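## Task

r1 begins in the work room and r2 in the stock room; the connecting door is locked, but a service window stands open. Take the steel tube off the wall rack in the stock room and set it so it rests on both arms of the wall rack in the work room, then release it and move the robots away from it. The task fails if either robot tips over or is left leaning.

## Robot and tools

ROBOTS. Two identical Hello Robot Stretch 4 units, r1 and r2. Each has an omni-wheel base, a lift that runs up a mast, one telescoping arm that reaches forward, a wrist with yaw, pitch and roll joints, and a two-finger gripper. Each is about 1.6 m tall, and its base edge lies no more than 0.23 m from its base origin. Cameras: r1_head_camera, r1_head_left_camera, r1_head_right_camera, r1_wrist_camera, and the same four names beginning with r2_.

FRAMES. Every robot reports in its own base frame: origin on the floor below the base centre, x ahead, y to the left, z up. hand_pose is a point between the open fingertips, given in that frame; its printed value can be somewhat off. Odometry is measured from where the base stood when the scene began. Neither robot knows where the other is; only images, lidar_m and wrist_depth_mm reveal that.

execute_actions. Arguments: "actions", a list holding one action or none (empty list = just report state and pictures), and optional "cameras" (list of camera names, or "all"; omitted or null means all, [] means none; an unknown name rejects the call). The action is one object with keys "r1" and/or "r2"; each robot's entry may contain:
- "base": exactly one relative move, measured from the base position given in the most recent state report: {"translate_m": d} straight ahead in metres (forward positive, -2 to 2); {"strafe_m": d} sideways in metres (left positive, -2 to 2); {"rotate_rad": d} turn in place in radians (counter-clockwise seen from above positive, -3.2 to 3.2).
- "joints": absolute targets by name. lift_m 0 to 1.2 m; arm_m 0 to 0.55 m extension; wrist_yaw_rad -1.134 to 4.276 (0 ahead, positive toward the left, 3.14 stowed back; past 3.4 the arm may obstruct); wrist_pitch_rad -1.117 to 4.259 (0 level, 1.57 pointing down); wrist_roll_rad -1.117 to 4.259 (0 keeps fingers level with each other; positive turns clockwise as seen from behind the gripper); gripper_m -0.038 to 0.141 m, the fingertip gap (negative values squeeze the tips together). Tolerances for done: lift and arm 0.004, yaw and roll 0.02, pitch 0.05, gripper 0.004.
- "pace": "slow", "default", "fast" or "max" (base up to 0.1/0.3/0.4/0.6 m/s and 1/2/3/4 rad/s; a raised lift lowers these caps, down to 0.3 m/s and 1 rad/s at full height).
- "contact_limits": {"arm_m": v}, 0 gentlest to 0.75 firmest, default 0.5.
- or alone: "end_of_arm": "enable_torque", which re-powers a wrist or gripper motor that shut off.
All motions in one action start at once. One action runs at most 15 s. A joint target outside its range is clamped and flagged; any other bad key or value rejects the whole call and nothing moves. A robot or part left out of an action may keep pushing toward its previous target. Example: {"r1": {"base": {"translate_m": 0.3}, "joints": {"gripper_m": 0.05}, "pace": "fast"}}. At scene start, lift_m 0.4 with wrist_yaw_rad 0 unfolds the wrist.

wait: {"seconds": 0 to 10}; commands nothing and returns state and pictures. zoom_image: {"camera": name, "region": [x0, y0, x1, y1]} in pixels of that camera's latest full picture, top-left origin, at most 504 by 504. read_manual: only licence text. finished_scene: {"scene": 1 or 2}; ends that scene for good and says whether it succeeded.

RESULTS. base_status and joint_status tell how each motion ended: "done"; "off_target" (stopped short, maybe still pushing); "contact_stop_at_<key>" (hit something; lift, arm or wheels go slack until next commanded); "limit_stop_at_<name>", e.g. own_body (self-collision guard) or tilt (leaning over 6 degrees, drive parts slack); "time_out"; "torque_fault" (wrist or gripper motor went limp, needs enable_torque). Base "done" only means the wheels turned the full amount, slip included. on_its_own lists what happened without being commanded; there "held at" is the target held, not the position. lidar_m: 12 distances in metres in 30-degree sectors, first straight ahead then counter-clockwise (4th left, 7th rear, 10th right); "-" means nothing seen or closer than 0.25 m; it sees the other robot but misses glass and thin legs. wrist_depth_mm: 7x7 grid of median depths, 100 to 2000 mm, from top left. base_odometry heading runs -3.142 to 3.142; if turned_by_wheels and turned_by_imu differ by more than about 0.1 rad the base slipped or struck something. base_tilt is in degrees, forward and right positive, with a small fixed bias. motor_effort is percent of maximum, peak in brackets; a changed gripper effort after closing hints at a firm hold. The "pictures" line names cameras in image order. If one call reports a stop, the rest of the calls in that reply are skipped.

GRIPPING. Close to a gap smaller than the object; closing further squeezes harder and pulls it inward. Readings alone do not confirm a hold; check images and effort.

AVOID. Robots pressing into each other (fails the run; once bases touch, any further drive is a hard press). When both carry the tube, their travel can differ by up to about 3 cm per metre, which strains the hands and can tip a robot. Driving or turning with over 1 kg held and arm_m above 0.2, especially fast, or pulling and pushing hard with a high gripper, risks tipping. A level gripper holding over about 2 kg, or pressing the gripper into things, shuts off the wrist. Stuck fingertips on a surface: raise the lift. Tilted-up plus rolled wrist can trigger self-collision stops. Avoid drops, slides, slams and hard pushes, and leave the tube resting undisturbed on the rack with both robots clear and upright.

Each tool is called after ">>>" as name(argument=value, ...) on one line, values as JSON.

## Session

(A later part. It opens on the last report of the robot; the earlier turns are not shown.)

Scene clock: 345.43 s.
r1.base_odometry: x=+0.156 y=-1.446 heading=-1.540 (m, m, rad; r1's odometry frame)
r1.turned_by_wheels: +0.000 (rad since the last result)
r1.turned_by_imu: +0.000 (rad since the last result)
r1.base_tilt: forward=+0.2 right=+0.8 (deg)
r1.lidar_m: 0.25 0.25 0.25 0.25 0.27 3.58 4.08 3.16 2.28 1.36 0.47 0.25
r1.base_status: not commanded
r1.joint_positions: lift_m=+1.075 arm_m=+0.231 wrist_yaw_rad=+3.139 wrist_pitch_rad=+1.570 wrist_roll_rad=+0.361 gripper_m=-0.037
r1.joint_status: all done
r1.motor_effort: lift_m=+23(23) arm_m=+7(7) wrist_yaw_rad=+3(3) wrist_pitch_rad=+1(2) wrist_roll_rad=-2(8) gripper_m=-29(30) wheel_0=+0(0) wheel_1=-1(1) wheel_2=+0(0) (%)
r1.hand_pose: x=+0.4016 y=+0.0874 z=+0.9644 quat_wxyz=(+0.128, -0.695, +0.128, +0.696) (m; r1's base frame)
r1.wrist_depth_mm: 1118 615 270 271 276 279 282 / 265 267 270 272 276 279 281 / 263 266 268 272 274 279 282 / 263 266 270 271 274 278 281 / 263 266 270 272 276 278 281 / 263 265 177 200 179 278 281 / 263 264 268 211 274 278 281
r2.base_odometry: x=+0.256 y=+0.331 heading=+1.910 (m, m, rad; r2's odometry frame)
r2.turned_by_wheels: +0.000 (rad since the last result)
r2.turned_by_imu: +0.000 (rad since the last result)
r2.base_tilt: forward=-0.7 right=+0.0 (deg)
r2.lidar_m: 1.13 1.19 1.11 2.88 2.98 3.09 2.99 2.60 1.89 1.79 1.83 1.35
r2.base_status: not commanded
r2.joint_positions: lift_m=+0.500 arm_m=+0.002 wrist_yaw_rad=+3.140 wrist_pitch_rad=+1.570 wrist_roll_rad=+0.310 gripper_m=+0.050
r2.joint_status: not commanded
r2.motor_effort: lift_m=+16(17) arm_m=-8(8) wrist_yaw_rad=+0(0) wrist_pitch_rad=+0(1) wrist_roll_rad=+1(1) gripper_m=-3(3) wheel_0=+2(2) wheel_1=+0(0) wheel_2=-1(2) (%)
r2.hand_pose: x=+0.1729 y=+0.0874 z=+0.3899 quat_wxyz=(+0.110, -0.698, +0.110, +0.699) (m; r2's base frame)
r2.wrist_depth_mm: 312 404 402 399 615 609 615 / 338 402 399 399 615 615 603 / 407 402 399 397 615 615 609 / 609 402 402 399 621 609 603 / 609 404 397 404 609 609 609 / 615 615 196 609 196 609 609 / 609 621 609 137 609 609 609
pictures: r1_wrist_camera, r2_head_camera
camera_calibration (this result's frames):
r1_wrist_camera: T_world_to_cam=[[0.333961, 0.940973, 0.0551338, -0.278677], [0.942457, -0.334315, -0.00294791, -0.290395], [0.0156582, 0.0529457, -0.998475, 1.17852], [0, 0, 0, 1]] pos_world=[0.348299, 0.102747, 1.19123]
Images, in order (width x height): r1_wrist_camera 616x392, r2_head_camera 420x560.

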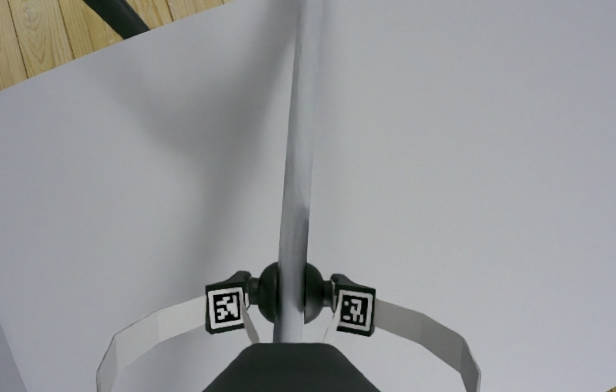

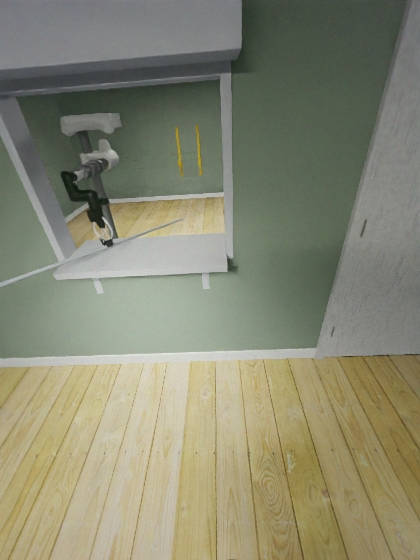

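>>> execute_actions(actions=[{"r1":{"joints":{"wrist_roll_rad":0.3,"lift_m":1.049},"pace":"slow"}}], cameras=[])

>>> execute_actions(actions=[{"r1":{"joints":{"gripper_m":0.05}}}], cameras=[])

>>> execute_actions(actions=[{"r1":{"base":{"strafe_m":0.006},"joints":{"arm_m":0.212},"pace":"slow"}}], cameras=[])

>>> execute_actions(actions=[{"r1":{"joints":{"lift_m":1.043},"pace":"slow"}}], cameras=["r1_wrist_camera"])

>>> execute_actions(actions=[{"r1":{"joints":{"gripper_m":-0.038}}}], cameras=["r2_head_camera"])

>>> execute_actions(actions=[{"r1":{"joints":{"lift_m":1.075},"pace":"slow"}}], cameras=["r2_head_camera"])

>>> execute_actions(actions=[{"r1":{"joints":{"wrist_roll_rad":0.23},"pace":"slow"}}], cameras=[])

>>> execute_actions(actions=[{"r1":{"joints":{"wrist_roll_rad":0.3},"pace":"slow"}}], cameras=[])

>>> wait(seconds=2)

Scene clock: 352.97 s.
r1.base_odometry: x=+0.156 y=-1.446 heading=-1.540 (m, m, rad; r1's odometry frame)
r1.turned_by_wheels: +0.000 (rad since the last result)
r1.turned_by_imu: -0.001 (rad since the last result)
r1.base_tilt: forward=+0.2 right=+0.8 (deg)
r1.lidar_m: 0.25 0.25 0.27 0.65 0.25 0.34 4.10 3.16 2.28 1.40 0.46 0.25
r1.base_status: not commanded
r1.joint_positions: lift_m=+1.049 arm_m=+0.231 wrist_yaw_rad=+3.140 wrist_pitch_rad=+1.570 wrist_roll_rad=+0.300 gripper_m=-0.037
r1.joint_status: all done
r1.motor_effort: lift_m=+20(22) arm_m=+7(7) wrist_yaw_rad=+0(3) wrist_pitch_rad=+2(2) wrist_roll_rad=+0(5) gripper_m=-31(32) wheel_0=+0(0) wheel_1=-1(1) wheel_2=+0(0) (%)
r1.hand_pose: x=+0.4014 y=+0.0874 z=+0.9387 quat_wxyz=(+0.106, -0.699, +0.106, +0.700) (m; r1's base frame)
r1.wrist_depth_mm: 241 242 245 247 250 254 256 / 238 241 245 247 250 254 255 / 239 241 244 248 251 253 255 / 237 241 244 246 250 253 255 / 238 241 243 245 249 252 254 / 238 239 177 202 177 252 255 / 238 239 243 214 249 252 255
r2.base_odometry: x=+0.256 y=+0.331 heading=+1.910 (m, m, rad; r2's odometry frame)
r2.turned_by_wheels: +0.000 (rad since the last result)
r2.turned_by_imu: +0.001 (rad since the last result)
r2.base_tilt: forward=-0.8 right=-0.1 (deg)
r2.lidar_m: 1.15 1.12 1.03 2.89 3.00 3.09 2.98 2.61 1.88 1.79 1.81 1.35
r2.base_status: not commanded
r2.joint_positions: lift_m=+0.500 arm_m=+0.002 wrist_yaw_rad=+3.140 wrist_pitch_rad=+1.570 wrist_roll_rad=+0.310 gripper_m=+0.050
r2.joint_status: not commanded
r2.motor_effort: lift_m=+17(16) arm_m=-8(8) wrist_yaw_rad=+0(0) wrist_pitch_rad=+1(1) wrist_roll_rad=+2(1) gripper_m=-4(3) wheel_0=+2(2) wheel_1=+0(0) wheel_2=-1(1) (%)
r2.hand_pose: x=+0.1729 y=+0.0874 z=+0.3899 quat_wxyz=(+0.110, -0.698, +0.110, +0.699) (m; r2's base frame)
r2.wrist_depth_mm: 309 402 402 402 615 615 609 / 338 402 402 399 615 609 603 / 407 399 402 397 615 597 615 / 621 402 399 402 609 597 609 / 609 399 399 410 609 609 609 / 615 609 195 621 194 603 597 / 621 615 609 137 609 609 603
pictures: none
No camera images: the call's "cameras" was empty. Leave "cameras" out to get every camera's image.

Scene clock: 354.53 s.
r1.base_odometry: x=+0.156 y=-1.446 heading=-1.540 (m, m, rad; r1's odometry frame)
r1.turned_by_wheels: +0.000 (rad since the last result)
r1.turned_by_imu: +0.000 (rad since the last result)
r1.base_tilt: forward=+0.1 right=+0.8 (deg)
r1.lidar_m: 0.25 0.25 0.26 0.66 0.25 0.42 4.12 3.15 2.29 1.39 0.47 0.25
r1.base_status: not commanded
r1.joint_positions: lift_m=+1.049 arm_m=+0.231 wrist_yaw_rad=+3.140 wrist_pitch_rad=+1.570 wrist_roll_rad=+0.300 gripper_m=+0.050
r1.joint_status: all done
r1.motor_effort: lift_m=+19(19) arm_m=+7(7) wrist_yaw_rad=+1(1) wrist_pitch_rad=+2(3) wrist_roll_rad=+0(1) gripper_m=-6(35) wheel_0=+1(0) wheel_1=-2(1) wheel_2=+0(0) (%)
r1.hand_pose: x=+0.4015 y=+0.0874 z=+0.9387 quat_wxyz=(+0.106, -0.699, +0.106, +0.699) (m; r1's base frame)
r1.wrist_depth_mm: 240 243 246 248 252 255 256 / 240 243 246 248 251 255 257 / 240 242 245 247 251 253 257 / 239 242 245 247 251 254 256 / 239 242 245 247 251 254 256 / 239 242 190 235 198 253 256 / 238 241 244 136 249 253 256
r2.base_odometry: x=+0.256 y=+0.331 heading=+1.910 (m, m, rad; r2's odometry frame)
r2.turned_by_wheels: +0.000 (rad since the last result)
r2.turned_by_imu: +0.000 (rad since the last result)
r2.base_tilt: forward=-0.7 right=+0.0 (deg)
r2.lidar_m: 1.16 1.14 1.07 2.87 3.00 3.08 3.00 2.62 1.87 1.79 1.84 1.35
r2.base_status: not commanded
r2.joint_positions: lift_m=+0.500 arm_m=+0.002 wrist_yaw_rad=+3.140 wrist_pitch_rad=+1.570 wrist_roll_rad=+0.310 gripper_m=+0.050
r2.joint_status: not commanded
r2.motor_effort: lift_m=+17(17) arm_m=-8(8) wrist_yaw_rad=+0(0) wrist_pitch_rad=+0(2) wrist_roll_rad=+1(1) gripper_m=-3(2) wheel_0=+2(2) wheel_1=+0(0) wheel_2=-1(1) (%)
r2.hand_pose: x=+0.1729 y=+0.0874 z=+0.3899 quat_wxyz=(+0.110, -0.698, +0.110, +0.699) (m; r2's base frame)
r2.wrist_depth_mm: 310 402 402 402 615 609 615 / 336 399 404 402 615 603 615 / 410 399 399 399 621 615 609 / 615 402 402 399 609 609 603 / 627 399 402 410 615 603 609 / 615 609 196 621 195 615 609 / 615 615 609 136 603 603 615
pictures: none
No camera images: the call's "cameras" was empty. Leave "cameras" out to get every camera's image.

Scene clock: 355.70 s.
r1.base_odometry: x=+0.162 y=-1.446 heading=-1.540 (m, m, rad; r1's odometry frame)
r1.turned_by_wheels: +0.000 (rad since the last result)
r1.turned_by_imu: +0.000 (rad since the last result)
r1.base_tilt: forward=+0.1 right=+0.8 (deg)
r1.lidar_m: 0.25 0.25 0.27 0.69 0.31 0.37 4.09 3.16 2.27 1.39 0.46 0.25
r1.base_status: done
r1.joint_positions: lift_m=+1.049 arm_m=+0.213 wrist_yaw_rad=+3.140 wrist_pitch_rad=+1.570 wrist_roll_rad=+0.300 gripper_m=+0.050
r1.joint_status: all done
r1.motor_effort: lift_m=+19(19) arm_m=-8(9) wrist_yaw_rad=+1(0) wrist_pitch_rad=+2(3) wrist_roll_rad=+0(1) gripper_m=-3(5) wheel_0=-1(2) wheel_1=+1(6) wheel_2=+0(0) (%)
r1.hand_pose: x=+0.3841 y=+0.0874 z=+0.9387 quat_wxyz=(+0.106, -0.699, +0.106, +0.699) (m; r1's base frame)
r1.wrist_depth_mm: 1118 421 246 247 252 254 257 / 240 243 245 248 251 254 257 / 240 243 245 247 251 255 257 / 238 242 245 248 251 254 256 / 239 242 245 247 251 253 256 / 239 242 190 246 198 253 256 / 239 241 244 136 249 253 256
r2.base_odometry: x=+0.256 y=+0.331 heading=+1.910 (m, m, rad; r2's odometry frame)
r2.turned_by_wheels: +0.000 (rad since the last result)
r2.turned_by_imu: +0.000 (rad since the last result)
r2.base_tilt: forward=-0.8 right=-0.1 (deg)
r2.lidar_m: 1.15 1.11 1.04 2.88 2.98 3.09 2.98 2.60 1.89 1.81 1.82 1.33
r2.base_status: not commanded
r2.joint_positions: lift_m=+0.500 arm_m=+0.002 wrist_yaw_rad=+3.140 wrist_pitch_rad=+1.570 wrist_roll_rad=+0.310 gripper_m=+0.050
r2.joint_status: not commanded
r2.motor_effort: lift_m=+16(17) arm_m=-8(8) wrist_yaw_rad=+0(0) wrist_pitch_rad=+1(1) wrist_roll_rad=+0(1) gripper_m=-3(3) wheel_0=+3(2) wheel_1=+0(0) wheel_2=-1(1) (%)
r2.hand_pose: x=+0.1729 y=+0.0874 z=+0.3899 quat_wxyz=(+0.110, -0.698, +0.110, +0.699) (m; r2's base frame)
r2.wrist_depth_mm: 312 402 402 402 609 615 603 / 334 404 402 402 609 621 615 / 410 402 399 397 609 621 603 / 615 399 397 399 615 609 603 / 615 404 399 407 603 609 609 / 615 615 196 603 195 603 603 / 627 621 615 137 609 609 603
pictures: none
No camera images: the call's "cameras" was empty. Leave "cameras" out to get every camera's image.

Scene clock: 356.33 s.
r1.base_odometry: x=+0.162 y=-1.446 heading=-1.540 (m, m, rad; r1's odometry frame)
r1.turned_by_wheels: +0.000 (rad since the last result)
r1.turned_by_imu: +0.000 (rad since the last result)
r1.base_tilt: forward=+0.1 right=+0.8 (deg)
r1.lidar_m: 0.25 0.25 0.26 0.64 0.33 0.40 4.10 3.17 2.29 1.38 0.47 0.25
r1.base_status: not commanded
r1.joint_positions: lift_m=+1.043 arm_m=+0.213 wrist_yaw_rad=+3.140 wrist_pitch_rad=+1.569 wrist_roll_rad=+0.300 gripper_m=+0.050
r1.joint_status: all done
r1.motor_effort: lift_m=+14(18) arm_m=-7(8) wrist_yaw_rad=+1(1) wrist_pitch_rad=+4(4) wrist_roll_rad=+1(1) gripper_m=-5(4) wheel_0=-1(1) wheel_1=+1(1) wheel_2=+0(0) (%)
r1.hand_pose: x=+0.3839 y=+0.0874 z=+0.9331 quat_wxyz=(+0.106, -0.699, +0.106, +0.700) (m; r1's base frame)
r1.wrist_depth_mm: 1118 238 240 243 246 250 253 / 235 237 241 242 247 250 252 / 235 238 240 243 246 250 252 / 235 237 240 242 246 249 252 / 235 237 240 242 246 249 252 / 235 236 208 242 198 250 251 / 235 236 240 135 245 250 251
r2.base_odometry: x=+0.256 y=+0.331 heading=+1.910 (m, m, rad; r2's odometry frame)
r2.turned_by_wheels: +0.000 (rad since the last result)
r2.turned_by_imu: +0.000 (rad since the last result)
r2.base_tilt: forward=-0.8 right=+0.1 (deg)
r2.lidar_m: 1.15 1.12 1.02 2.88 2.97 3.09 2.99 2.59 1.86 1.78 1.82 1.36
r2.base_status: not commanded
r2.joint_positions: lift_m=+0.500 arm_m=+0.002 wrist_yaw_rad=+3.140 wrist_pitch_rad=+1.570 wrist_roll_rad=+0.310 gripper_m=+0.050
r2.joint_status: not commanded
r2.motor_effort: lift_m=+17(17) arm_m=-8(8) wrist_yaw_rad=+0(0) wrist_pitch_rad=+0(0) wrist_roll_rad=+1(1) gripper_m=-2(4) wheel_0=+3(2) wheel_1=+0(0) wheel_2=-1(1) (%)
r2.hand_pose: x=+0.1729 y=+0.0874 z=+0.3899 quat_wxyz=(+0.110, -0.698, +0.110, +0.699) (m; r2's base frame)
r2.wrist_depth_mm: 310 404 399 402 621 609 609 / 338 404 404 399 609 603 603 / 407 404 399 397 615 609 615 / 609 402 399 397 603 609 609 / 615 402 399 407 603 615 603 / 609 615 195 609 195 609 603 / 609 615 615 137 615 609 597
pictures: r1_wrist_camera
camera_calibration (this result's frames):
r1_wrist_camera: T_world_to_cam=[[0.275661, 0.959681, 0.0549795, -0.250162], [0.961184, -0.275882, -0.00367853, -0.285442], [0.0116376, 0.0538594, -0.998481, 1.14907], [0, 0, 0, 1]] pos_world=[0.32995, 0.0994395, 1.16003]
Images, in order (width x height): r1_wrist_camera 616x392.

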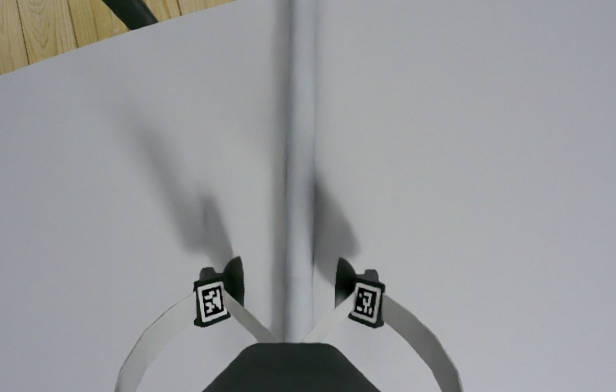

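Scene clock: 357.90 s.
r1.base_odometry: x=+0.162 y=-1.446 heading=-1.540 (m, m, rad; r1's odometry frame)
r1.turned_by_wheels: +0.000 (rad since the last result)
r1.turned_by_imu: +0.000 (rad since the last result)
r1.base_tilt: forward=+0.2 right=+0.8 (deg)
r1.lidar_m: 0.25 0.25 0.25 0.67 0.33 0.44 4.10 3.21 2.29 1.39 0.48 0.25
r1.base_status: not commanded
r1.joint_positions: lift_m=+1.043 arm_m=+0.213 wrist_yaw_rad=+3.140 wrist_pitch_rad=+1.570 wrist_roll_rad=+0.300 gripper_m=-0.037
r1.joint_status: all done
r1.motor_effort: lift_m=+19(19) arm_m=-8(7) wrist_yaw_rad=+1(1) wrist_pitch_rad=+0(2) wrist_roll_rad=+1(1) gripper_m=-30(28) wheel_0=-1(1) wheel_1=+1(2) wheel_2=+0(0) (%)
r1.hand_pose: x=+0.3842 y=+0.0874 z=+0.9327 quat_wxyz=(+0.106, -0.699, +0.106, +0.699) (m; r1's base frame)
r1.wrist_depth_mm: 1118 237 238 240 244 248 250 / 234 236 238 241 244 247 250 / 233 235 238 242 244 247 249 / 233 235 238 240 243 246 249 / 233 236 237 240 243 246 248 / 232 234 179 200 177 247 249 / 233 235 236 214 242 246 248
r2.base_odometry: x=+0.256 y=+0.331 heading=+1.910 (m, m, rad; r2's odometry frame)
r2.turned_by_wheels: +0.000 (rad since the last result)
r2.turned_by_imu: +0.000 (rad since the last result)
r2.base_tilt: forward=-0.8 right=+0.0 (deg)
r2.lidar_m: 1.13 1.13 1.04 2.87 2.97 3.08 2.99 2.61 1.89 1.80 1.82 1.36
r2.base_status: not commanded
r2.joint_positions: lift_m=+0.500 arm_m=+0.002 wrist_yaw_rad=+3.140 wrist_pitch_rad=+1.570 wrist_roll_rad=+0.310 gripper_m=+0.050
r2.joint_status: not commanded
r2.motor_effort: lift_m=+16(17) arm_m=-8(8) wrist_yaw_rad=+0(0) wrist_pitch_rad=+1(1) wrist_roll_rad=+0(1) gripper_m=-2(2) wheel_0=+2(2) wheel_1=+0(0) wheel_2=-2(1) (%)
r2.hand_pose: x=+0.1729 y=+0.0874 z=+0.3899 quat_wxyz=(+0.110, -0.698, +0.110, +0.699) (m; r2's base frame)
r2.wrist_depth_mm: 310 404 404 399 609 609 609 / 336 399 402 399 615 609 609 / 410 402 402 402 615 609 609 / 609 397 397 399 615 615 609 / 615 399 397 407 615 609 603 / 615 621 195 609 195 609 609 / 615 609 609 136 609 609 597
pictures: r2_head_camera
Images, in order (width x height): r2_head_camera 420x560.

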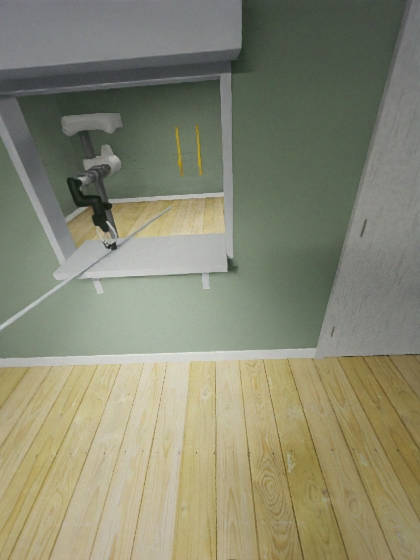

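Scene clock: 359.00 s.
r1.base_odometry: x=+0.162 y=-1.446 heading=-1.540 (m, m, rad; r1's odometry frame)
r1.turned_by_wheels: +0.000 (rad since the last result)
r1.turned_by_imu: +0.000 (rad since the last result)
r1.base_tilt: forward=+0.2 right=+0.7 (deg)
r1.lidar_m: 0.25 0.25 0.25 0.66 0.29 0.36 4.07 3.17 2.27 1.40 0.45 0.25
r1.base_status: not commanded
r1.joint_positions: lift_m=+1.075 arm_m=+0.213 wrist_yaw_rad=+3.140 wrist_pitch_rad=+1.570 wrist_roll_rad=+0.300 gripper_m=-0.037
r1.joint_status: all done
r1.motor_effort: lift_m=+24(23) arm_m=-7(8) wrist_yaw_rad=+1(2) wrist_pitch_rad=+0(1) wrist_roll_rad=+0(0) gripper_m=-30(30) wheel_0=-1(1) wheel_1=+1(1) wheel_2=+0(0) (%)
r1.hand_pose: x=+0.3842 y=+0.0874 z=+0.9643 quat_wxyz=(+0.106, -0.699, +0.106, +0.699) (m; r1's base frame)
r1.wrist_depth_mm: 1138 1138 270 272 277 279 282 / 265 267 268 273 276 278 282 / 264 266 270 273 274 278 281 / 263 266 270 273 276 278 281 / 263 266 268 271 276 277 281 / 263 265 177 200 179 278 281 / 263 264 267 215 274 278 281
r2.base_odometry: x=+0.256 y=+0.331 heading=+1.910 (m, m, rad; r2's odometry frame)
r2.turned_by_wheels: +0.000 (rad since the last result)
r2.turned_by_imu: +0.000 (rad since the last result)
r2.base_tilt: forward=-0.7 right=+0.0 (deg)
r2.lidar_m: 1.12 1.12 1.03 2.88 2.99 3.08 3.00 2.62 1.85 1.80 1.82 1.34
r2.base_status: not commanded
r2.joint_positions: lift_m=+0.500 arm_m=+0.002 wrist_yaw_rad=+3.140 wrist_pitch_rad=+1.570 wrist_roll_rad=+0.310 gripper_m=+0.050
r2.joint_status: not commanded
r2.motor_effort: lift_m=+17(17) arm_m=-8(8) wrist_yaw_rad=+0(0) wrist_pitch_rad=+1(0) wrist_roll_rad=+1(1) gripper_m=-3(3) wheel_0=+2(2) wheel_1=+0(0) wheel_2=-1(1) (%)
r2.hand_pose: x=+0.1729 y=+0.0874 z=+0.3899 quat_wxyz=(+0.110, -0.698, +0.110, +0.699) (m; r2's base frame)
r2.wrist_depth_mm: 312 399 402 404 621 609 615 / 338 402 399 399 609 609 615 / 407 399 402 402 621 615 609 / 615 402 397 399 609 609 609 / 627 402 397 407 615 609 603 / 621 615 195 609 195 609 609 / 609 609 609 136 609 597 609
pictures: r2_head_camera
Images, in order (width x height): r2_head_camera 420x560.

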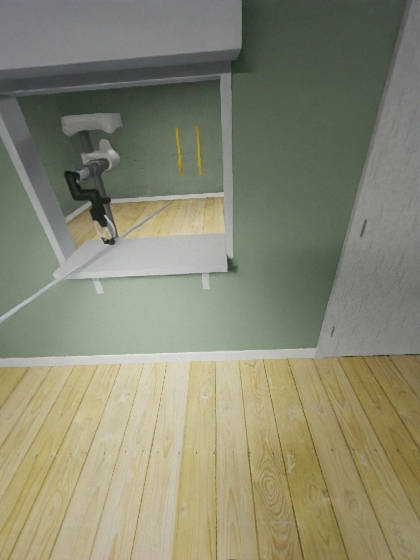

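Scene clock: 359.57 s.
r1.base_odometry: x=+0.162 y=-1.446 heading=-1.540 (m, m, rad; r1's odometry frame)
r1.turned_by_wheels: +0.000 (rad since the last result)
r1.turned_by_imu: +0.000 (rad since the last result)
r1.base_tilt: forward=+0.2 right=+0.8 (deg)
r1.lidar_m: 0.25 0.25 0.25 0.66 2.65 0.29 4.13 3.19 2.27 1.37 0.41 0.25
r1.base_status: not commanded
r1.joint_positions: lift_m=+1.075 arm_m=+0.213 wrist_yaw_rad=+3.140 wrist_pitch_rad=+1.570 wrist_roll_rad=+0.229 gripper_m=-0.037
r1.joint_status: all done
r1.motor_effort: lift_m=+24(24) arm_m=-7(7) wrist_yaw_rad=-2(3) wrist_pitch_rad=+1(1) wrist_roll_rad=+2(5) gripper_m=-31(30) wheel_0=-1(1) wheel_1=+1(1) wheel_2=+0(0) (%)
r1.hand_pose: x=+0.3841 y=+0.0874 z=+0.9643 quat_wxyz=(+0.081, -0.702, +0.081, +0.703) (m; r1's base frame)
r1.wrist_depth_mm: 1160 1160 271 273 276 278 282 / 263 266 270 273 276 279 282 / 264 266 270 272 276 278 282 / 264 266 268 272 274 278 282 / 263 265 270 271 274 278 281 / 263 264 177 201 177 278 281 / 263 264 267 214 274 278 281
r2.base_odometry: x=+0.256 y=+0.331 heading=+1.910 (m, m, rad; r2's odometry frame)
r2.turned_by_wheels: +0.000 (rad since the last result)
r2.turned_by_imu: +0.000 (rad since the last result)
r2.base_tilt: forward=-0.7 right=-0.1 (deg)
r2.lidar_m: 1.15 1.04 0.95 2.87 3.00 3.06 2.99 2.59 1.89 1.81 1.80 1.35
r2.base_status: not commanded
r2.joint_positions: lift_m=+0.500 arm_m=+0.002 wrist_yaw_rad=+3.140 wrist_pitch_rad=+1.570 wrist_roll_rad=+0.310 gripper_m=+0.050
r2.joint_status: not commanded
r2.motor_effort: lift_m=+17(16) arm_m=-8(8) wrist_yaw_rad=+0(0) wrist_pitch_rad=+1(0) wrist_roll_rad=+1(1) gripper_m=-2(3) wheel_0=+2(3) wheel_1=+0(0) wheel_2=-1(1) (%)
r2.hand_pose: x=+0.1729 y=+0.0874 z=+0.3899 quat_wxyz=(+0.110, -0.698, +0.110, +0.699) (m; r2's base frame)
r2.wrist_depth_mm: 310 402 402 399 621 615 609 / 338 404 399 399 609 609 609 / 407 399 399 397 609 603 615 / 615 399 399 399 609 615 603 / 615 402 397 410 609 615 603 / 609 615 195 603 195 609 609 / 615 609 615 137 609 615 603
pictures: none
No camera images: the call's "cameras" was empty. Leave "cameras" out to get every camera's image.

Scene clock: 360.13 s.
r1.base_odometry: x=+0.162 y=-1.446 heading=-1.540 (m, m, rad; r1's odometry frame)
r1.turned_by_wheels: +0.000 (rad since the last result)
r1.turned_by_imu: +0.000 (rad since the last result)
r1.base_tilt: forward=+0.0 right=+0.8 (deg)
r1.lidar_m: 0.25 0.25 0.25 0.25 0.27 0.52 4.09 3.17 2.27 1.39 0.48 0.25
r1.base_status: not commanded
r1.joint_positions: lift_m=+1.075 arm_m=+0.213 wrist_yaw_rad=+3.139 wrist_pitch_rad=+1.570 wrist_roll_rad=+0.301 gripper_m=-0.037
r1.joint_status: all done
r1.motor_effort: lift_m=+24(25) arm_m=-7(7) wrist_yaw_rad=+4(1) wrist_pitch_rad=+0(0) wrist_roll_rad=-3(8) gripper_m=-29(31) wheel_0=+0(1) wheel_1=+1(1) wheel_2=+0(0) (%)
r1.hand_pose: x=+0.3842 y=+0.0874 z=+0.9643 quat_wxyz=(+0.107, -0.699, +0.107, +0.699) (m; r1's base frame)
r1.wrist_depth_mm: 1138 1160 271 272 276 279 282 / 265 266 270 272 277 279 282 / 263 267 270 271 274 278 282 / 263 266 270 271 276 278 282 / 263 266 270 271 276 278 281 / 263 265 177 201 180 279 281 / 263 264 267 213 274 278 281
r2.base_odometry: x=+0.256 y=+0.331 heading=+1.910 (m, m, rad; r2's odometry frame)
r2.turned_by_wheels: +0.000 (rad since the last result)
r2.turned_by_imu: +0.000 (rad since the last result)
r2.base_tilt: forward=-0.7 right=+0.0 (deg)
r2.lidar_m: 1.13 1.16 1.11 2.88 2.99 3.09 2.98 2.57 1.89 1.79 1.81 1.35
r2.base_status: not commanded
r2.joint_positions: lift_m=+0.500 arm_m=+0.002 wrist_yaw_rad=+3.140 wrist_pitch_rad=+1.570 wrist_roll_rad=+0.310 gripper_m=+0.050
r2.joint_status: not commanded
r2.motor_effort: lift_m=+17(16) arm_m=-8(8) wrist_yaw_rad=+0(0) wrist_pitch_rad=+1(1) wrist_roll_rad=+1(2) gripper_m=-3(4) wheel_0=+3(3) wheel_1=+0(0) wheel_2=-1(1) (%)
r2.hand_pose: x=+0.1729 y=+0.0874 z=+0.3899 quat_wxyz=(+0.110, -0.698, +0.110, +0.699) (m; r2's base frame)
r2.wrist_depth_mm: 309 402 399 402 615 609 609 / 336 402 402 399 609 609 603 / 407 399 399 402 609 609 615 / 621 399 397 399 603 609 609 / 615 399 402 407 609 609 609 / 615 609 196 609 195 609 603 / 627 615 609 137 603 603 603
pictures: none
No camera images: the call's "cameras" was empty. Leave "cameras" out to get every camera's image.

Scene clock: 362.13 s.
r1.base_odometry: x=+0.162 y=-1.446 heading=-1.540 (m, m, rad; r1's odometry frame)
r1.turned_by_wheels: +0.000 (rad since the last result)
r1.turned_by_imu: +0.000 (rad since the last result)
r1.base_tilt: forward=+0.1 right=+0.8 (deg)
r1.lidar_m: 0.25 0.25 0.25 0.70 0.26 3.65 4.09 3.17 2.25 1.39 0.45 0.25
r1.base_status: not commanded
r1.joint_positions: lift_m=+1.075 arm_m=+0.213 wrist_yaw_rad=+3.140 wrist_pitch_rad=+1.570 wrist_roll_rad=+0.299 gripper_m=-0.037
r1.joint_status: all done
r1.motor_effort: lift_m=+24(25) arm_m=-7(7) wrist_yaw_rad=-1(1) wrist_pitch_rad=+1(0) wrist_roll_rad=+2(8) gripper_m=-31(31) wheel_0=+0(1) wheel_1=+1(1) wheel_2=+0(0) (%)
r1.hand_pose: x=+0.3841 y=+0.0874 z=+0.9643 quat_wxyz=(+0.106, -0.699, +0.106, +0.699) (m; r1's base frame)
r1.wrist_depth_mm: 1138 1138 271 273 276 281 283 / 266 266 271 272 276 279 282 / 264 266 270 273 276 279 282 / 263 266 268 272 276 279 282 / 263 266 270 272 276 278 281 / 263 265 178 202 177 278 281 / 262 264 267 211 274 278 282
r2.base_odometry: x=+0.256 y=+0.331 heading=+1.910 (m, m, rad; r2's odometry frame)
r2.turned_by_wheels: +0.000 (rad since the last result)
r2.turned_by_imu: +0.001 (rad since the last result)
r2.base_tilt: forward=-1.1 right=-0.1 (deg)
r2.lidar_m: 1.16 1.11 1.03 2.87 3.00 3.08 3.00 2.61 1.90 1.80 1.83 1.33
r2.base_status: not commanded
r2.joint_positions: lift_m=+0.500 arm_m=+0.002 wrist_yaw_rad=+3.140 wrist_pitch_rad=+1.570 wrist_roll_rad=+0.310 gripper_m=+0.050
r2.joint_status: not commanded
r2.motor_effort: lift_m=+17(16) arm_m=-8(8) wrist_yaw_rad=+0(0) wrist_pitch_rad=+1(1) wrist_roll_rad=+1(2) gripper_m=-3(4) wheel_0=+2(3) wheel_1=+0(0) wheel_2=-2(1) (%)
r2.hand_pose: x=+0.1729 y=+0.0874 z=+0.3899 quat_wxyz=(+0.110, -0.698, +0.110, +0.699) (m; r2's base frame)
r2.wrist_depth_mm: 312 404 399 404 609 609 615 / 338 399 402 399 615 615 609 / 407 402 399 399 615 615 609 / 615 402 399 399 609 603 609 / 615 399 397 410 603 615 603 / 615 621 195 609 195 609 609 / 621 609 615 137 603 603 597
wait: 2.00 s; at rest by 0.27 s
pictures: r1_head_camera, r1_head_left_camera, r1_head_right_camera, r1_wrist_camera, r2_head_camera, r2_head_left_camera, r2_head_right_camera, r2_wrist_camera
camera_calibration (this result's frames):
r1_wrist_camera: T_world_to_cam=[[0.274781, 0.959921, 0.055209, -0.251835], [0.961427, -0.275047, -0.00287434, -0.286455], [0.0124259, 0.0538692, -0.998471, 1.17991], [0, 0, 0, 1]] pos_world=[0.329944, 0.0993923, 1.19118]
r2_wrist_camera: T_world_to_cam=[[0.300736, 0.953602, 0.0141757, -0.139989], [0.953359, -0.300995, 0.022539, -0.0926584], [0.0257601, 0.00673626, -0.999645, 0.608733], [0, 0, 0, 1]] pos_world=[0.114756, 0.101504, 0.61259]
Images, in order (width x height): r1_head_camera 420x560, r1_head_left_camera 420x672, r1_head_right_camera 420x672, r1_wrist_camera 616x392, r2_head_camera 420x560, r2_head_left_camera 420x672, r2_head_right_camera 420x672, r2_wrist_camera 616x392.

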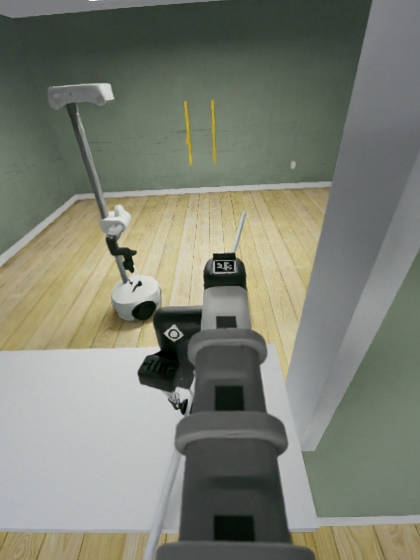

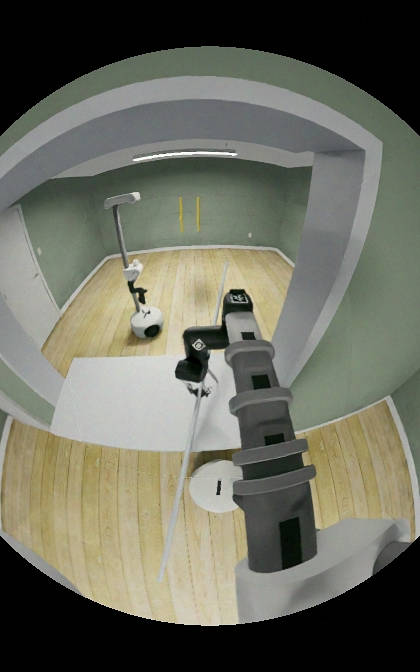

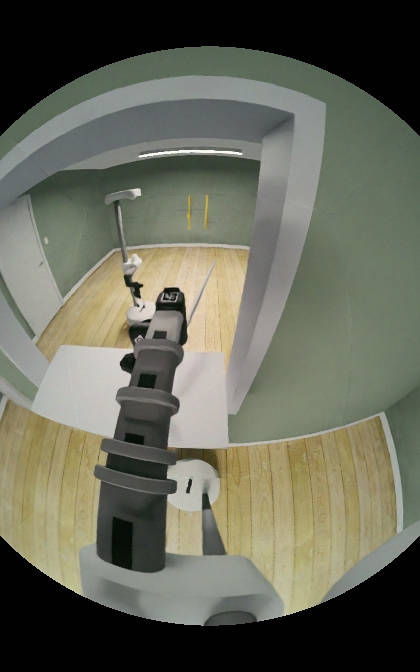

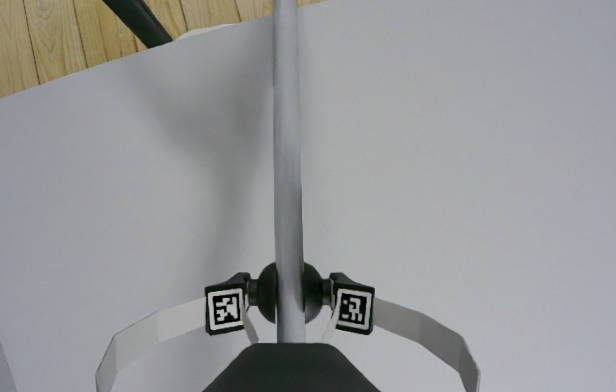

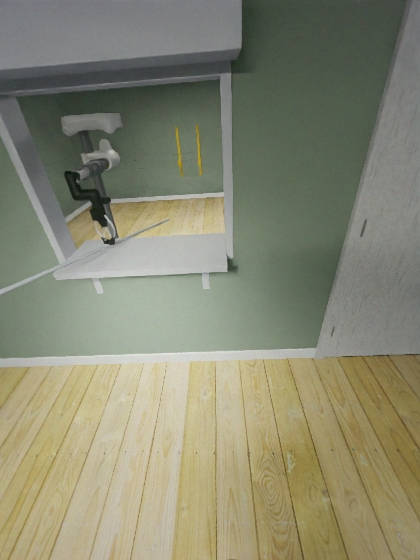

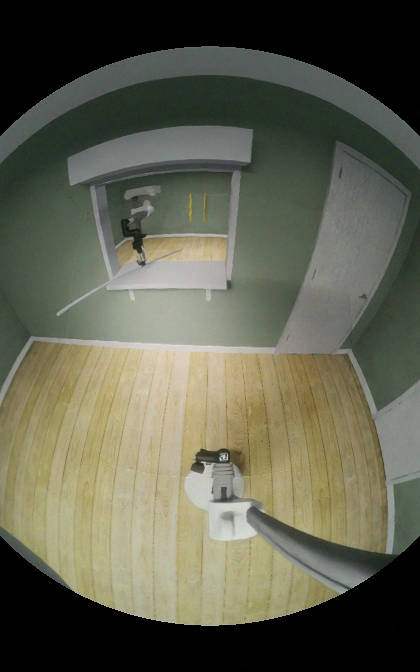

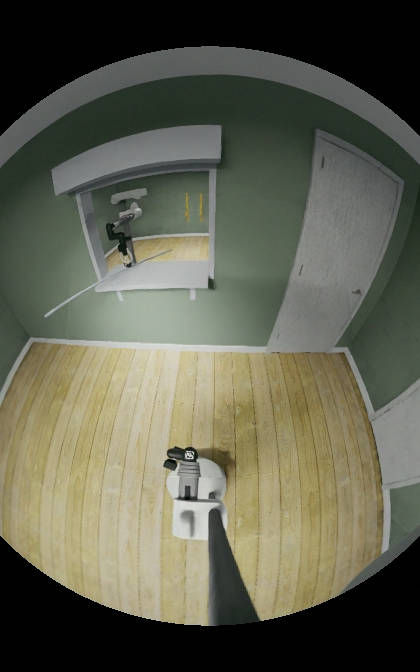

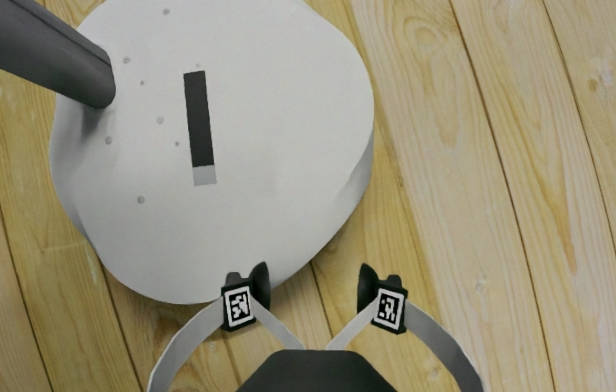

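>>> execute_actions(actions=[{"r1":{"joints":{"lift_m":1.049},"pace":"slow"}}], cameras=[])

>>> execute_actions(actions=[{"r1":{"joints":{"gripper_m":0.05}}}], cameras=[])

>>> execute_actions(actions=[{"r1":{"base":{"strafe_m":0.005},"joints":{"arm_m":0.198},"pace":"slow"}}], cameras=[])

>>> execute_actions(actions=[{"r1":{"joints":{"lift_m":1.043},"pace":"slow"}}], cameras=[])

>>> execute_actions(actions=[{"r1":{"joints":{"gripper_m":-0.038}}}], cameras=[])

>>> execute_actions(actions=[{"r1":{"joints":{"lift_m":1.075},"pace":"slow"}}], cameras=["r2_head_camera"])

>>> execute_actions(actions=[{"r1":{"joints":{"wrist_roll_rad":0.23},"pace":"slow"}}], cameras=[])

>>> execute_actions(actions=[{"r1":{"joints":{"wrist_roll_rad":0.3},"pace":"slow"}}], cameras=[])

Scene clock: 369.53 s.
r1.base_odometry: x=+0.162 y=-1.446 heading=-1.540 (m, m, rad; r1's odometry frame)
r1.turned_by_wheels: +0.000 (rad since the last result)
r1.turned_by_imu: -0.001 (rad since the last result)
r1.base_tilt: forward=+0.1 right=+0.8 (deg)
r1.lidar_m: 0.25 0.25 0.25 0.67 0.25 0.37 4.10 3.18 2.25 1.36 0.45 0.25
r1.base_status: not commanded
r1.joint_positions: lift_m=+1.049 arm_m=+0.213 wrist_yaw_rad=+3.140 wrist_pitch_rad=+1.569 wrist_roll_rad=+0.300 gripper_m=-0.037
r1.joint_status: all done
r1.motor_effort: lift_m=+19(23) arm_m=-7(7) wrist_yaw_rad=+1(1) wrist_pitch_rad=+4(3) wrist_roll_rad=+0(0) gripper_m=-28(34) wheel_0=-1(1) wheel_1=+1(1) wheel_2=+0(0) (%)
r1.hand_pose: x=+0.3839 y=+0.0874 z=+0.9387 quat_wxyz=(+0.106, -0.699, +0.106, +0.700) (m; r1's base frame)
r1.wrist_depth_mm: 1118 615 245 246 251 255 257 / 240 241 245 249 251 253 256 / 239 242 245 247 251 253 256 / 239 242 245 247 250 252 255 / 239 241 244 246 250 253 256 / 239 240 177 202 180 253 255 / 238 240 243 215 249 253 255
r2.base_odometry: x=+0.256 y=+0.331 heading=+1.910 (m, m, rad; r2's odometry frame)
r2.turned_by_wheels: +0.000 (rad since the last result)
r2.turned_by_imu: +0.001 (rad since the last result)
r2.base_tilt: forward=-0.7 right=+0.0 (deg)
r2.lidar_m: 1.13 1.13 1.06 2.87 3.02 3.07 3.00 2.57 1.90 1.81 1.81 1.36
r2.base_status: not commanded
r2.joint_positions: lift_m=+0.500 arm_m=+0.002 wrist_yaw_rad=+3.140 wrist_pitch_rad=+1.570 wrist_roll_rad=+0.310 gripper_m=+0.050
r2.joint_status: not commanded
r2.motor_effort: lift_m=+17(16) arm_m=-8(8) wrist_yaw_rad=+0(0) wrist_pitch_rad=+2(0) wrist_roll_rad=+1(1) gripper_m=-4(3) wheel_0=+2(2) wheel_1=+0(0) wheel_2=-1(1) (%)
r2.hand_pose: x=+0.1729 y=+0.0874 z=+0.3899 quat_wxyz=(+0.110, -0.698, +0.110, +0.699) (m; r2's base frame)
r2.wrist_depth_mm: 309 404 399 399 609 609 603 / 336 402 402 399 609 603 615 / 407 399 402 397 609 609 603 / 609 402 402 399 609 609 609 / 615 397 399 407 615 603 603 / 615 615 196 615 195 603 609 / 615 615 609 137 603 609 615
pictures: none
No camera images: the call's "cameras" was empty. Leave "cameras" out to get every camera's image.

Scene clock: 371.10 s.
r1.base_odometry: x=+0.162 y=-1.446 heading=-1.540 (m, m, rad; r1's odometry frame)
r1.turned_by_wheels: +0.000 (rad since the last result)
r1.turned_by_imu: +0.000 (rad since the last result)
r1.base_tilt: forward=+0.0 right=+0.8 (deg)
r1.lidar_m: 0.25 0.25 0.25 0.66 0.31 0.37 4.06 3.17 2.29 1.40 0.45 0.25
r1.base_status: not commanded
r1.joint_positions: lift_m=+1.049 arm_m=+0.213 wrist_yaw_rad=+3.140 wrist_pitch_rad=+1.570 wrist_roll_rad=+0.300 gripper_m=+0.050
r1.joint_status: all done
r1.motor_effort: lift_m=+19(19) arm_m=-7(7) wrist_yaw_rad=+2(0) wrist_pitch_rad=+3(5) wrist_roll_rad=+0(0) gripper_m=-3(33) wheel_0=-1(0) wheel_1=+1(1) wheel_2=+0(0) (%)
r1.hand_pose: x=+0.3840 y=+0.0874 z=+0.9387 quat_wxyz=(+0.106, -0.699, +0.106, +0.699) (m; r1's base frame)
r1.wrist_depth_mm: 1118 597 245 249 251 254 257 / 239 242 246 248 251 255 256 / 239 242 245 248 251 254 256 / 240 242 245 249 252 253 256 / 239 242 245 248 251 254 256 / 239 242 189 247 198 254 256 / 238 240 244 136 250 254 256
r2.base_odometry: x=+0.256 y=+0.331 heading=+1.910 (m, m, rad; r2's odometry frame)
r2.turned_by_wheels: +0.000 (rad since the last result)
r2.turned_by_imu: +0.000 (rad since the last result)
r2.base_tilt: forward=-0.7 right=-0.1 (deg)
r2.lidar_m: 1.15 1.14 1.03 2.88 3.00 3.09 2.98 2.61 1.88 1.80 1.82 1.35
r2.base_status: not commanded
r2.joint_positions: lift_m=+0.500 arm_m=+0.002 wrist_yaw_rad=+3.140 wrist_pitch_rad=+1.570 wrist_roll_rad=+0.310 gripper_m=+0.050
r2.joint_status: not commanded
r2.motor_effort: lift_m=+17(17) arm_m=-8(8) wrist_yaw_rad=+0(0) wrist_pitch_rad=+1(1) wrist_roll_rad=+1(1) gripper_m=-2(3) wheel_0=+2(3) wheel_1=+0(0) wheel_2=-1(1) (%)
r2.hand_pose: x=+0.1729 y=+0.0874 z=+0.3899 quat_wxyz=(+0.110, -0.698, +0.110, +0.699) (m; r2's base frame)
r2.wrist_depth_mm: 310 402 402 402 615 615 615 / 334 402 402 397 615 609 615 / 407 404 399 399 615 615 609 / 621 399 399 402 609 609 603 / 615 402 402 407 609 609 609 / 621 615 195 609 195 603 609 / 615 615 615 137 615 615 603
pictures: none
No camera images: the call's "cameras" was empty. Leave "cameras" out to get every camera's image.

Scene clock: 372.13 s.
r1.base_odometry: x=+0.167 y=-1.446 heading=-1.539 (m, m, rad; r1's odometry frame)
r1.turned_by_wheels: +0.000 (rad since the last result)
r1.turned_by_imu: +0.000 (rad since the last result)
r1.base_tilt: forward=+0.1 right=+0.7 (deg)
r1.lidar_m: 0.25 0.25 0.25 0.67 0.31 0.37 4.09 3.16 2.30 1.39 0.46 0.25
r1.base_status: done
r1.joint_positions: lift_m=+1.049 arm_m=+0.199 wrist_yaw_rad=+3.140 wrist_pitch_rad=+1.570 wrist_roll_rad=+0.300 gripper_m=+0.050
r1.joint_status: all done
r1.motor_effort: lift_m=+19(19) arm_m=-8(7) wrist_yaw_rad=+1(2) wrist_pitch_rad=-1(2) wrist_roll_rad=+0(1) gripper_m=-3(4) wheel_0=-1(4) wheel_1=+3(0) wheel_2=+0(0) (%)
r1.hand_pose: x=+0.3701 y=+0.0874 z=+0.9387 quat_wxyz=(+0.106, -0.699, +0.106, +0.699) (m; r1's base frame)
r1.wrist_depth_mm: 1118 1118 247 249 251 254 257 / 241 242 246 248 252 254 256 / 239 242 245 248 252 254 256 / 240 243 245 247 251 254 257 / 240 242 245 248 251 254 257 / 239 241 190 236 198 253 256 / 239 240 244 136 249 253 256
r2.base_odometry: x=+0.256 y=+0.331 heading=+1.910 (m, m, rad; r2's odometry frame)
r2.turned_by_wheels: +0.000 (rad since the last result)
r2.turned_by_imu: +0.000 (rad since the last result)
r2.base_tilt: forward=-0.9 right=-0.2 (deg)
r2.lidar_m: 1.14 1.14 1.07 2.89 3.00 3.09 2.97 2.62 1.88 1.78 1.83 1.33
r2.base_status: not commanded
r2.joint_positions: lift_m=+0.500 arm_m=+0.002 wrist_yaw_rad=+3.140 wrist_pitch_rad=+1.570 wrist_roll_rad=+0.310 gripper_m=+0.050
r2.joint_status: not commanded
r2.motor_effort: lift_m=+17(17) arm_m=-8(8) wrist_yaw_rad=+0(0) wrist_pitch_rad=+1(1) wrist_roll_rad=+1(0) gripper_m=-3(2) wheel_0=+3(2) wheel_1=+0(0) wheel_2=-1(1) (%)
r2.hand_pose: x=+0.1729 y=+0.0874 z=+0.3899 quat_wxyz=(+0.110, -0.698, +0.110, +0.699) (m; r2's base frame)
r2.wrist_depth_mm: 312 404 402 402 609 609 615 / 336 402 402 397 621 609 615 / 407 402 399 397 621 609 609 / 621 402 399 399 609 609 609 / 615 402 397 407 609 609 609 / 615 609 195 615 195 615 609 / 615 621 615 137 603 603 603
pictures: none
No camera images: the call's "cameras" was empty. Leave "cameras" out to get every camera's image.

Scene clock: 372.77 s.
r1.base_odometry: x=+0.167 y=-1.446 heading=-1.539 (m, m, rad; r1's odometry frame)
r1.turned_by_wheels: +0.000 (rad since the last result)
r1.turned_by_imu: +0.000 (rad since the last result)
r1.base_tilt: forward=+0.1 right=+0.8 (deg)
r1.lidar_m: 0.25 0.25 0.25 0.66 0.34 0.38 4.09 3.15 2.30 1.38 0.46 0.25
r1.base_status: not commanded
r1.joint_positions: lift_m=+1.043 arm_m=+0.199 wrist_yaw_rad=+3.140 wrist_pitch_rad=+1.569 wrist_roll_rad=+0.300 gripper_m=+0.050
r1.joint_status: all done
r1.motor_effort: lift_m=+14(18) arm_m=-8(8) wrist_yaw_rad=+1(0) wrist_pitch_rad=+4(3) wrist_roll_rad=+0(0) gripper_m=-4(5) wheel_0=-1(1) wheel_1=+3(3) wheel_2=+0(0) (%)
r1.hand_pose: x=+0.3699 y=+0.0874 z=+0.9331 quat_wxyz=(+0.106, -0.699, +0.106, +0.700) (m; r1's base frame)
r1.wrist_depth_mm: 1118 1118 241 244 247 249 252 / 235 237 240 244 246 250 253 / 235 237 240 244 246 249 253 / 236 238 240 243 247 249 251 / 235 236 239 243 246 249 252 / 236 236 208 232 198 250 251 / 234 236 239 135 244 249 252
r2.base_odometry: x=+0.256 y=+0.331 heading=+1.910 (m, m, rad; r2's odometry frame)
r2.turned_by_wheels: +0.000 (rad since the last result)
r2.turned_by_imu: +0.000 (rad since the last result)
r2.base_tilt: forward=-0.8 right=-0.2 (deg)
r2.lidar_m: 1.15 1.13 1.07 2.88 3.02 3.10 2.99 2.61 1.90 1.79 1.79 1.35
r2.base_status: not commanded
r2.joint_positions: lift_m=+0.500 arm_m=+0.002 wrist_yaw_rad=+3.140 wrist_pitch_rad=+1.570 wrist_roll_rad=+0.310 gripper_m=+0.050
r2.joint_status: not commanded
r2.motor_effort: lift_m=+17(17) arm_m=-8(8) wrist_yaw_rad=+0(0) wrist_pitch_rad=+1(1) wrist_roll_rad=+1(0) gripper_m=-3(2) wheel_0=+3(2) wheel_1=+0(0) wheel_2=-1(1) (%)
r2.hand_pose: x=+0.1729 y=+0.0874 z=+0.3899 quat_wxyz=(+0.110, -0.698, +0.110, +0.699) (m; r2's base frame)
r2.wrist_depth_mm: 310 404 402 404 615 615 609 / 336 404 402 399 603 615 615 / 410 402 402 397 609 615 615 / 615 399 397 399 609 609 609 / 615 399 402 404 603 603 603 / 615 615 196 615 195 609 609 / 615 609 603 137 603 603 609
pictures: none
No camera images: the call's "cameras" was empty. Leave "cameras" out to get every camera's image.

Scene clock: 374.33 s.
r1.base_odometry: x=+0.167 y=-1.446 heading=-1.539 (m, m, rad; r1's odometry frame)
r1.turned_by_wheels: +0.000 (rad since the last result)
r1.turned_by_imu: +0.000 (rad since the last result)
r1.base_tilt: forward=+0.2 right=+0.8 (deg)
r1.lidar_m: 0.25 0.25 0.26 0.67 0.25 0.36 4.11 3.18 2.26 1.39 0.47 0.25
r1.base_status: not commanded
r1.joint_positions: lift_m=+1.043 arm_m=+0.199 wrist_yaw_rad=+3.140 wrist_pitch_rad=+1.570 wrist_roll_rad=+0.300 gripper_m=-0.037
r1.joint_status: all done
r1.motor_effort: lift_m=+19(19) arm_m=-7(7) wrist_yaw_rad=+1(1) wrist_pitch_rad=+1(4) wrist_roll_rad=+1(0) gripper_m=-32(28) wheel_0=-1(1) wheel_1=+2(3) wheel_2=+0(0) (%)
r1.hand_pose: x=+0.3701 y=+0.0874 z=+0.9327 quat_wxyz=(+0.106, -0.699, +0.106, +0.699) (m; r1's base frame)
r1.wrist_depth_mm: 1118 1118 239 240 244 248 250 / 234 236 239 240 244 248 250 / 234 236 238 240 244 246 249 / 233 236 238 241 243 247 249 / 233 235 237 239 243 247 249 / 232 235 177 201 178 246 248 / 232 233 237 216 242 246 249
r2.base_odometry: x=+0.256 y=+0.331 heading=+1.910 (m, m, rad; r2's odometry frame)
r2.turned_by_wheels: +0.000 (rad since the last result)
r2.turned_by_imu: +0.000 (rad since the last result)
r2.base_tilt: forward=-0.9 right=-0.3 (deg)
r2.lidar_m: 1.15 1.13 1.07 2.88 2.96 3.06 3.00 2.61 1.90 1.80 1.82 1.34
r2.base_status: not commanded
r2.joint_positions: lift_m=+0.500 arm_m=+0.002 wrist_yaw_rad=+3.140 wrist_pitch_rad=+1.570 wrist_roll_rad=+0.310 gripper_m=+0.050
r2.joint_status: not commanded
r2.motor_effort: lift_m=+17(17) arm_m=-8(8) wrist_yaw_rad=+0(0) wrist_pitch_rad=+0(0) wrist_roll_rad=+1(0) gripper_m=-3(3) wheel_0=+3(3) wheel_1=+0(0) wheel_2=-2(1) (%)
r2.hand_pose: x=+0.1729 y=+0.0874 z=+0.3899 quat_wxyz=(+0.110, -0.698, +0.110, +0.699) (m; r2's base frame)
r2.wrist_depth_mm: 309 407 399 402 615 615 615 / 338 402 399 399 615 615 609 / 410 402 402 402 609 603 615 / 615 399 399 402 615 609 609 / 621 402 399 407 609 609 609 / 615 609 196 609 195 603 609 / 615 621 609 136 609 603 603
pictures: none
No camera images: the call's "cameras" was empty. Leave "cameras" out to get every camera's image.

Scene clock: 375.43 s.
r1.base_odometry: x=+0.167 y=-1.446 heading=-1.539 (m, m, rad; r1's odometry frame)
r1.turned_by_wheels: +0.000 (rad since the last result)
r1.turned_by_imu: +0.000 (rad since the last result)
r1.base_tilt: forward=+0.0 right=+0.7 (deg)
r1.lidar_m: 0.25 0.25 0.25 0.70 0.27 0.39 4.07 3.15 2.27 1.38 0.46 0.25
r1.base_status: not commanded
r1.joint_positions: lift_m=+1.075 arm_m=+0.199 wrist_yaw_rad=+3.140 wrist_pitch_rad=+1.570 wrist_roll_rad=+0.300 gripper_m=-0.037
r1.joint_status: all done
r1.motor_effort: lift_m=+24(26) arm_m=-7(7) wrist_yaw_rad=+0(1) wrist_pitch_rad=+3(0) wrist_roll_rad=+0(0) gripper_m=-30(30) wheel_0=-1(1) wheel_1=+2(2) wheel_2=+0(0) (%)
r1.hand_pose: x=+0.3701 y=+0.0874 z=+0.9643 quat_wxyz=(+0.106, -0.699, +0.106, +0.699) (m; r1's base frame)
r1.wrist_depth_mm: 1138 1138 1160 272 277 279 282 / 1138 267 270 272 276 279 282 / 264 267 270 271 276 279 282 / 264 266 270 272 276 279 282 / 263 266 268 271 274 279 281 / 262 265 177 201 178 278 281 / 262 264 268 216 274 278 279
r2.base_odometry: x=+0.256 y=+0.331 heading=+1.910 (m, m, rad; r2's odometry frame)
r2.turned_by_wheels: +0.000 (rad since the last result)
r2.turned_by_imu: +0.000 (rad since the last result)
r2.base_tilt: forward=-1.0 right=+0.0 (deg)
r2.lidar_m: 1.14 1.15 1.04 2.87 3.00 3.09 2.97 2.62 1.89 1.81 1.81 1.34
r2.base_status: not commanded
r2.joint_positions: lift_m=+0.500 arm_m=+0.002 wrist_yaw_rad=+3.140 wrist_pitch_rad=+1.570 wrist_roll_rad=+0.310 gripper_m=+0.050
r2.joint_status: not commanded
r2.motor_effort: lift_m=+16(16) arm_m=-8(8) wrist_yaw_rad=+0(0) wrist_pitch_rad=+0(1) wrist_roll_rad=+1(1) gripper_m=-2(3) wheel_0=+2(3) wheel_1=+0(0) wheel_2=-1(1) (%)
r2.hand_pose: x=+0.1729 y=+0.0874 z=+0.3899 quat_wxyz=(+0.110, -0.698, +0.110, +0.699) (m; r2's base frame)
r2.wrist_depth_mm: 310 402 402 402 621 609 603 / 332 402 399 399 609 615 603 / 407 399 399 397 609 615 615 / 609 399 397 399 609 603 609 / 621 402 399 413 615 609 609 / 615 609 195 615 195 615 609 / 615 609 615 137 609 603 597
pictures: r2_head_camera
Images, in order (width x height): r2_head_camera 420x560.

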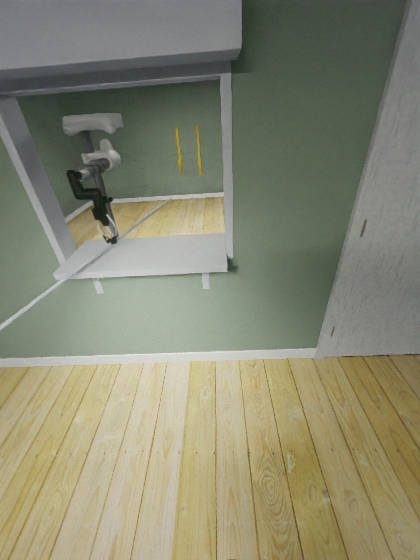

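Scene clock: 376.00 s.
r1.base_odometry: x=+0.167 y=-1.446 heading=-1.539 (m, m, rad; r1's odometry frame)
r1.turned_by_wheels: +0.000 (rad since the last result)
r1.turned_by_imu: +0.000 (rad since the last result)
r1.base_tilt: forward=+0.0 right=+0.7 (deg)
r1.lidar_m: 0.25 0.25 0.25 0.68 2.63 0.25 4.14 3.19 2.27 1.38 0.47 0.25
r1.base_status: not commanded
r1.joint_positions: lift_m=+1.075 arm_m=+0.199 wrist_yaw_rad=+3.140 wrist_pitch_rad=+1.570 wrist_roll_rad=+0.229 gripper_m=-0.037
r1.joint_status: all done
r1.motor_effort: lift_m=+24(24) arm_m=-7(7) wrist_yaw_rad=-2(2) wrist_pitch_rad=+0(1) wrist_roll_rad=+3(6) gripper_m=-32(30) wheel_0=-1(1) wheel_1=+2(2) wheel_2=+0(0) (%)
r1.hand_pose: x=+0.3701 y=+0.0874 z=+0.9643 quat_wxyz=(+0.081, -0.702, +0.081, +0.703) (m; r1's base frame)
r1.wrist_depth_mm: 1160 1138 960 274 276 279 282 / 265 266 270 273 276 279 282 / 264 266 270 273 276 278 282 / 264 265 270 272 276 278 282 / 264 265 268 271 274 278 282 / 263 265 177 201 177 279 281 / 263 264 267 217 274 278 281
r2.base_odometry: x=+0.256 y=+0.331 heading=+1.910 (m, m, rad; r2's odometry frame)
r2.turned_by_wheels: +0.000 (rad since the last result)
r2.turned_by_imu: +0.000 (rad since the last result)
r2.base_tilt: forward=-0.7 right=-0.1 (deg)
r2.lidar_m: 1.15 1.04 0.95 2.87 3.00 3.11 3.00 2.61 1.89 1.81 1.81 1.34
r2.base_status: not commanded
r2.joint_positions: lift_m=+0.500 arm_m=+0.002 wrist_yaw_rad=+3.140 wrist_pitch_rad=+1.570 wrist_roll_rad=+0.310 gripper_m=+0.050
r2.joint_status: not commanded
r2.motor_effort: lift_m=+16(17) arm_m=-8(8) wrist_yaw_rad=-1(0) wrist_pitch_rad=+1(1) wrist_roll_rad=+1(1) gripper_m=-3(4) wheel_0=+3(2) wheel_1=+0(0) wheel_2=-1(1) (%)
r2.hand_pose: x=+0.1729 y=+0.0874 z=+0.3899 quat_wxyz=(+0.110, -0.698, +0.110, +0.699) (m; r2's base frame)
r2.wrist_depth_mm: 310 402 402 402 609 615 603 / 334 404 399 404 621 609 609 / 410 402 399 399 609 597 609 / 621 399 399 397 609 615 603 / 609 402 399 407 609 609 615 / 615 615 196 609 195 603 603 / 615 615 615 137 609 603 603
pictures: none
No camera images: the call's "cameras" was empty. Leave "cameras" out to get every camera's image.

Scene clock: 376.57 s.
r1.base_odometry: x=+0.167 y=-1.446 heading=-1.539 (m, m, rad; r1's odometry frame)
r1.turned_by_wheels: +0.000 (rad since the last result)
r1.turned_by_imu: +0.000 (rad since the last result)
r1.base_tilt: forward=+0.1 right=+0.7 (deg)
r1.lidar_m: 0.25 0.25 0.25 0.69 0.25 0.51 4.06 3.21 2.29 1.37 0.45 0.25
r1.base_status: not commanded
r1.joint_positions: lift_m=+1.075 arm_m=+0.199 wrist_yaw_rad=+3.139 wrist_pitch_rad=+1.570 wrist_roll_rad=+0.301 gripper_m=-0.037
r1.joint_status: all done
r1.motor_effort: lift_m=+24(25) arm_m=-7(7) wrist_yaw_rad=+4(4) wrist_pitch_rad=+1(1) wrist_roll_rad=-3(6) gripper_m=-33(30) wheel_0=-1(1) wheel_1=+2(2) wheel_2=+0(0) (%)
r1.hand_pose: x=+0.3702 y=+0.0874 z=+0.9643 quat_wxyz=(+0.107, -0.699, +0.107, +0.699) (m; r1's base frame)
r1.wrist_depth_mm: 1138 1138 1160 273 276 279 282 / 1138 267 268 272 276 279 282 / 264 267 268 272 276 279 281 / 264 265 270 272 276 279 282 / 264 266 270 217 276 278 281 / 263 265 177 203 180 278 281 / 263 264 268 221 274 278 281
r2.base_odometry: x=+0.256 y=+0.331 heading=+1.910 (m, m, rad; r2's odometry frame)
r2.turned_by_wheels: +0.000 (rad since the last result)
r2.turned_by_imu: +0.000 (rad since the last result)
r2.base_tilt: forward=-0.7 right=+0.1 (deg)
r2.lidar_m: 1.16 1.17 1.12 2.87 3.02 3.08 3.00 2.60 1.88 1.78 1.82 1.34
r2.base_status: not commanded
r2.joint_positions: lift_m=+0.500 arm_m=+0.002 wrist_yaw_rad=+3.140 wrist_pitch_rad=+1.570 wrist_roll_rad=+0.310 gripper_m=+0.050
r2.joint_status: not commanded
r2.motor_effort: lift_m=+17(17) arm_m=-8(8) wrist_yaw_rad=+0(0) wrist_pitch_rad=+0(1) wrist_roll_rad=+2(1) gripper_m=-4(3) wheel_0=+3(2) wheel_1=+0(0) wheel_2=-2(1) (%)
r2.hand_pose: x=+0.1729 y=+0.0874 z=+0.3899 quat_wxyz=(+0.110, -0.698, +0.110, +0.699) (m; r2's base frame)
r2.wrist_depth_mm: 310 404 402 402 609 615 609 / 336 404 402 402 609 615 609 / 407 399 402 402 603 615 615 / 615 399 399 397 609 615 615 / 621 399 399 407 615 609 609 / 615 615 195 609 195 603 615 / 621 615 609 136 615 609 603
pictures: none
No camera images: the call's "cameras" was empty. Leave "cameras" out to get every camera's image.


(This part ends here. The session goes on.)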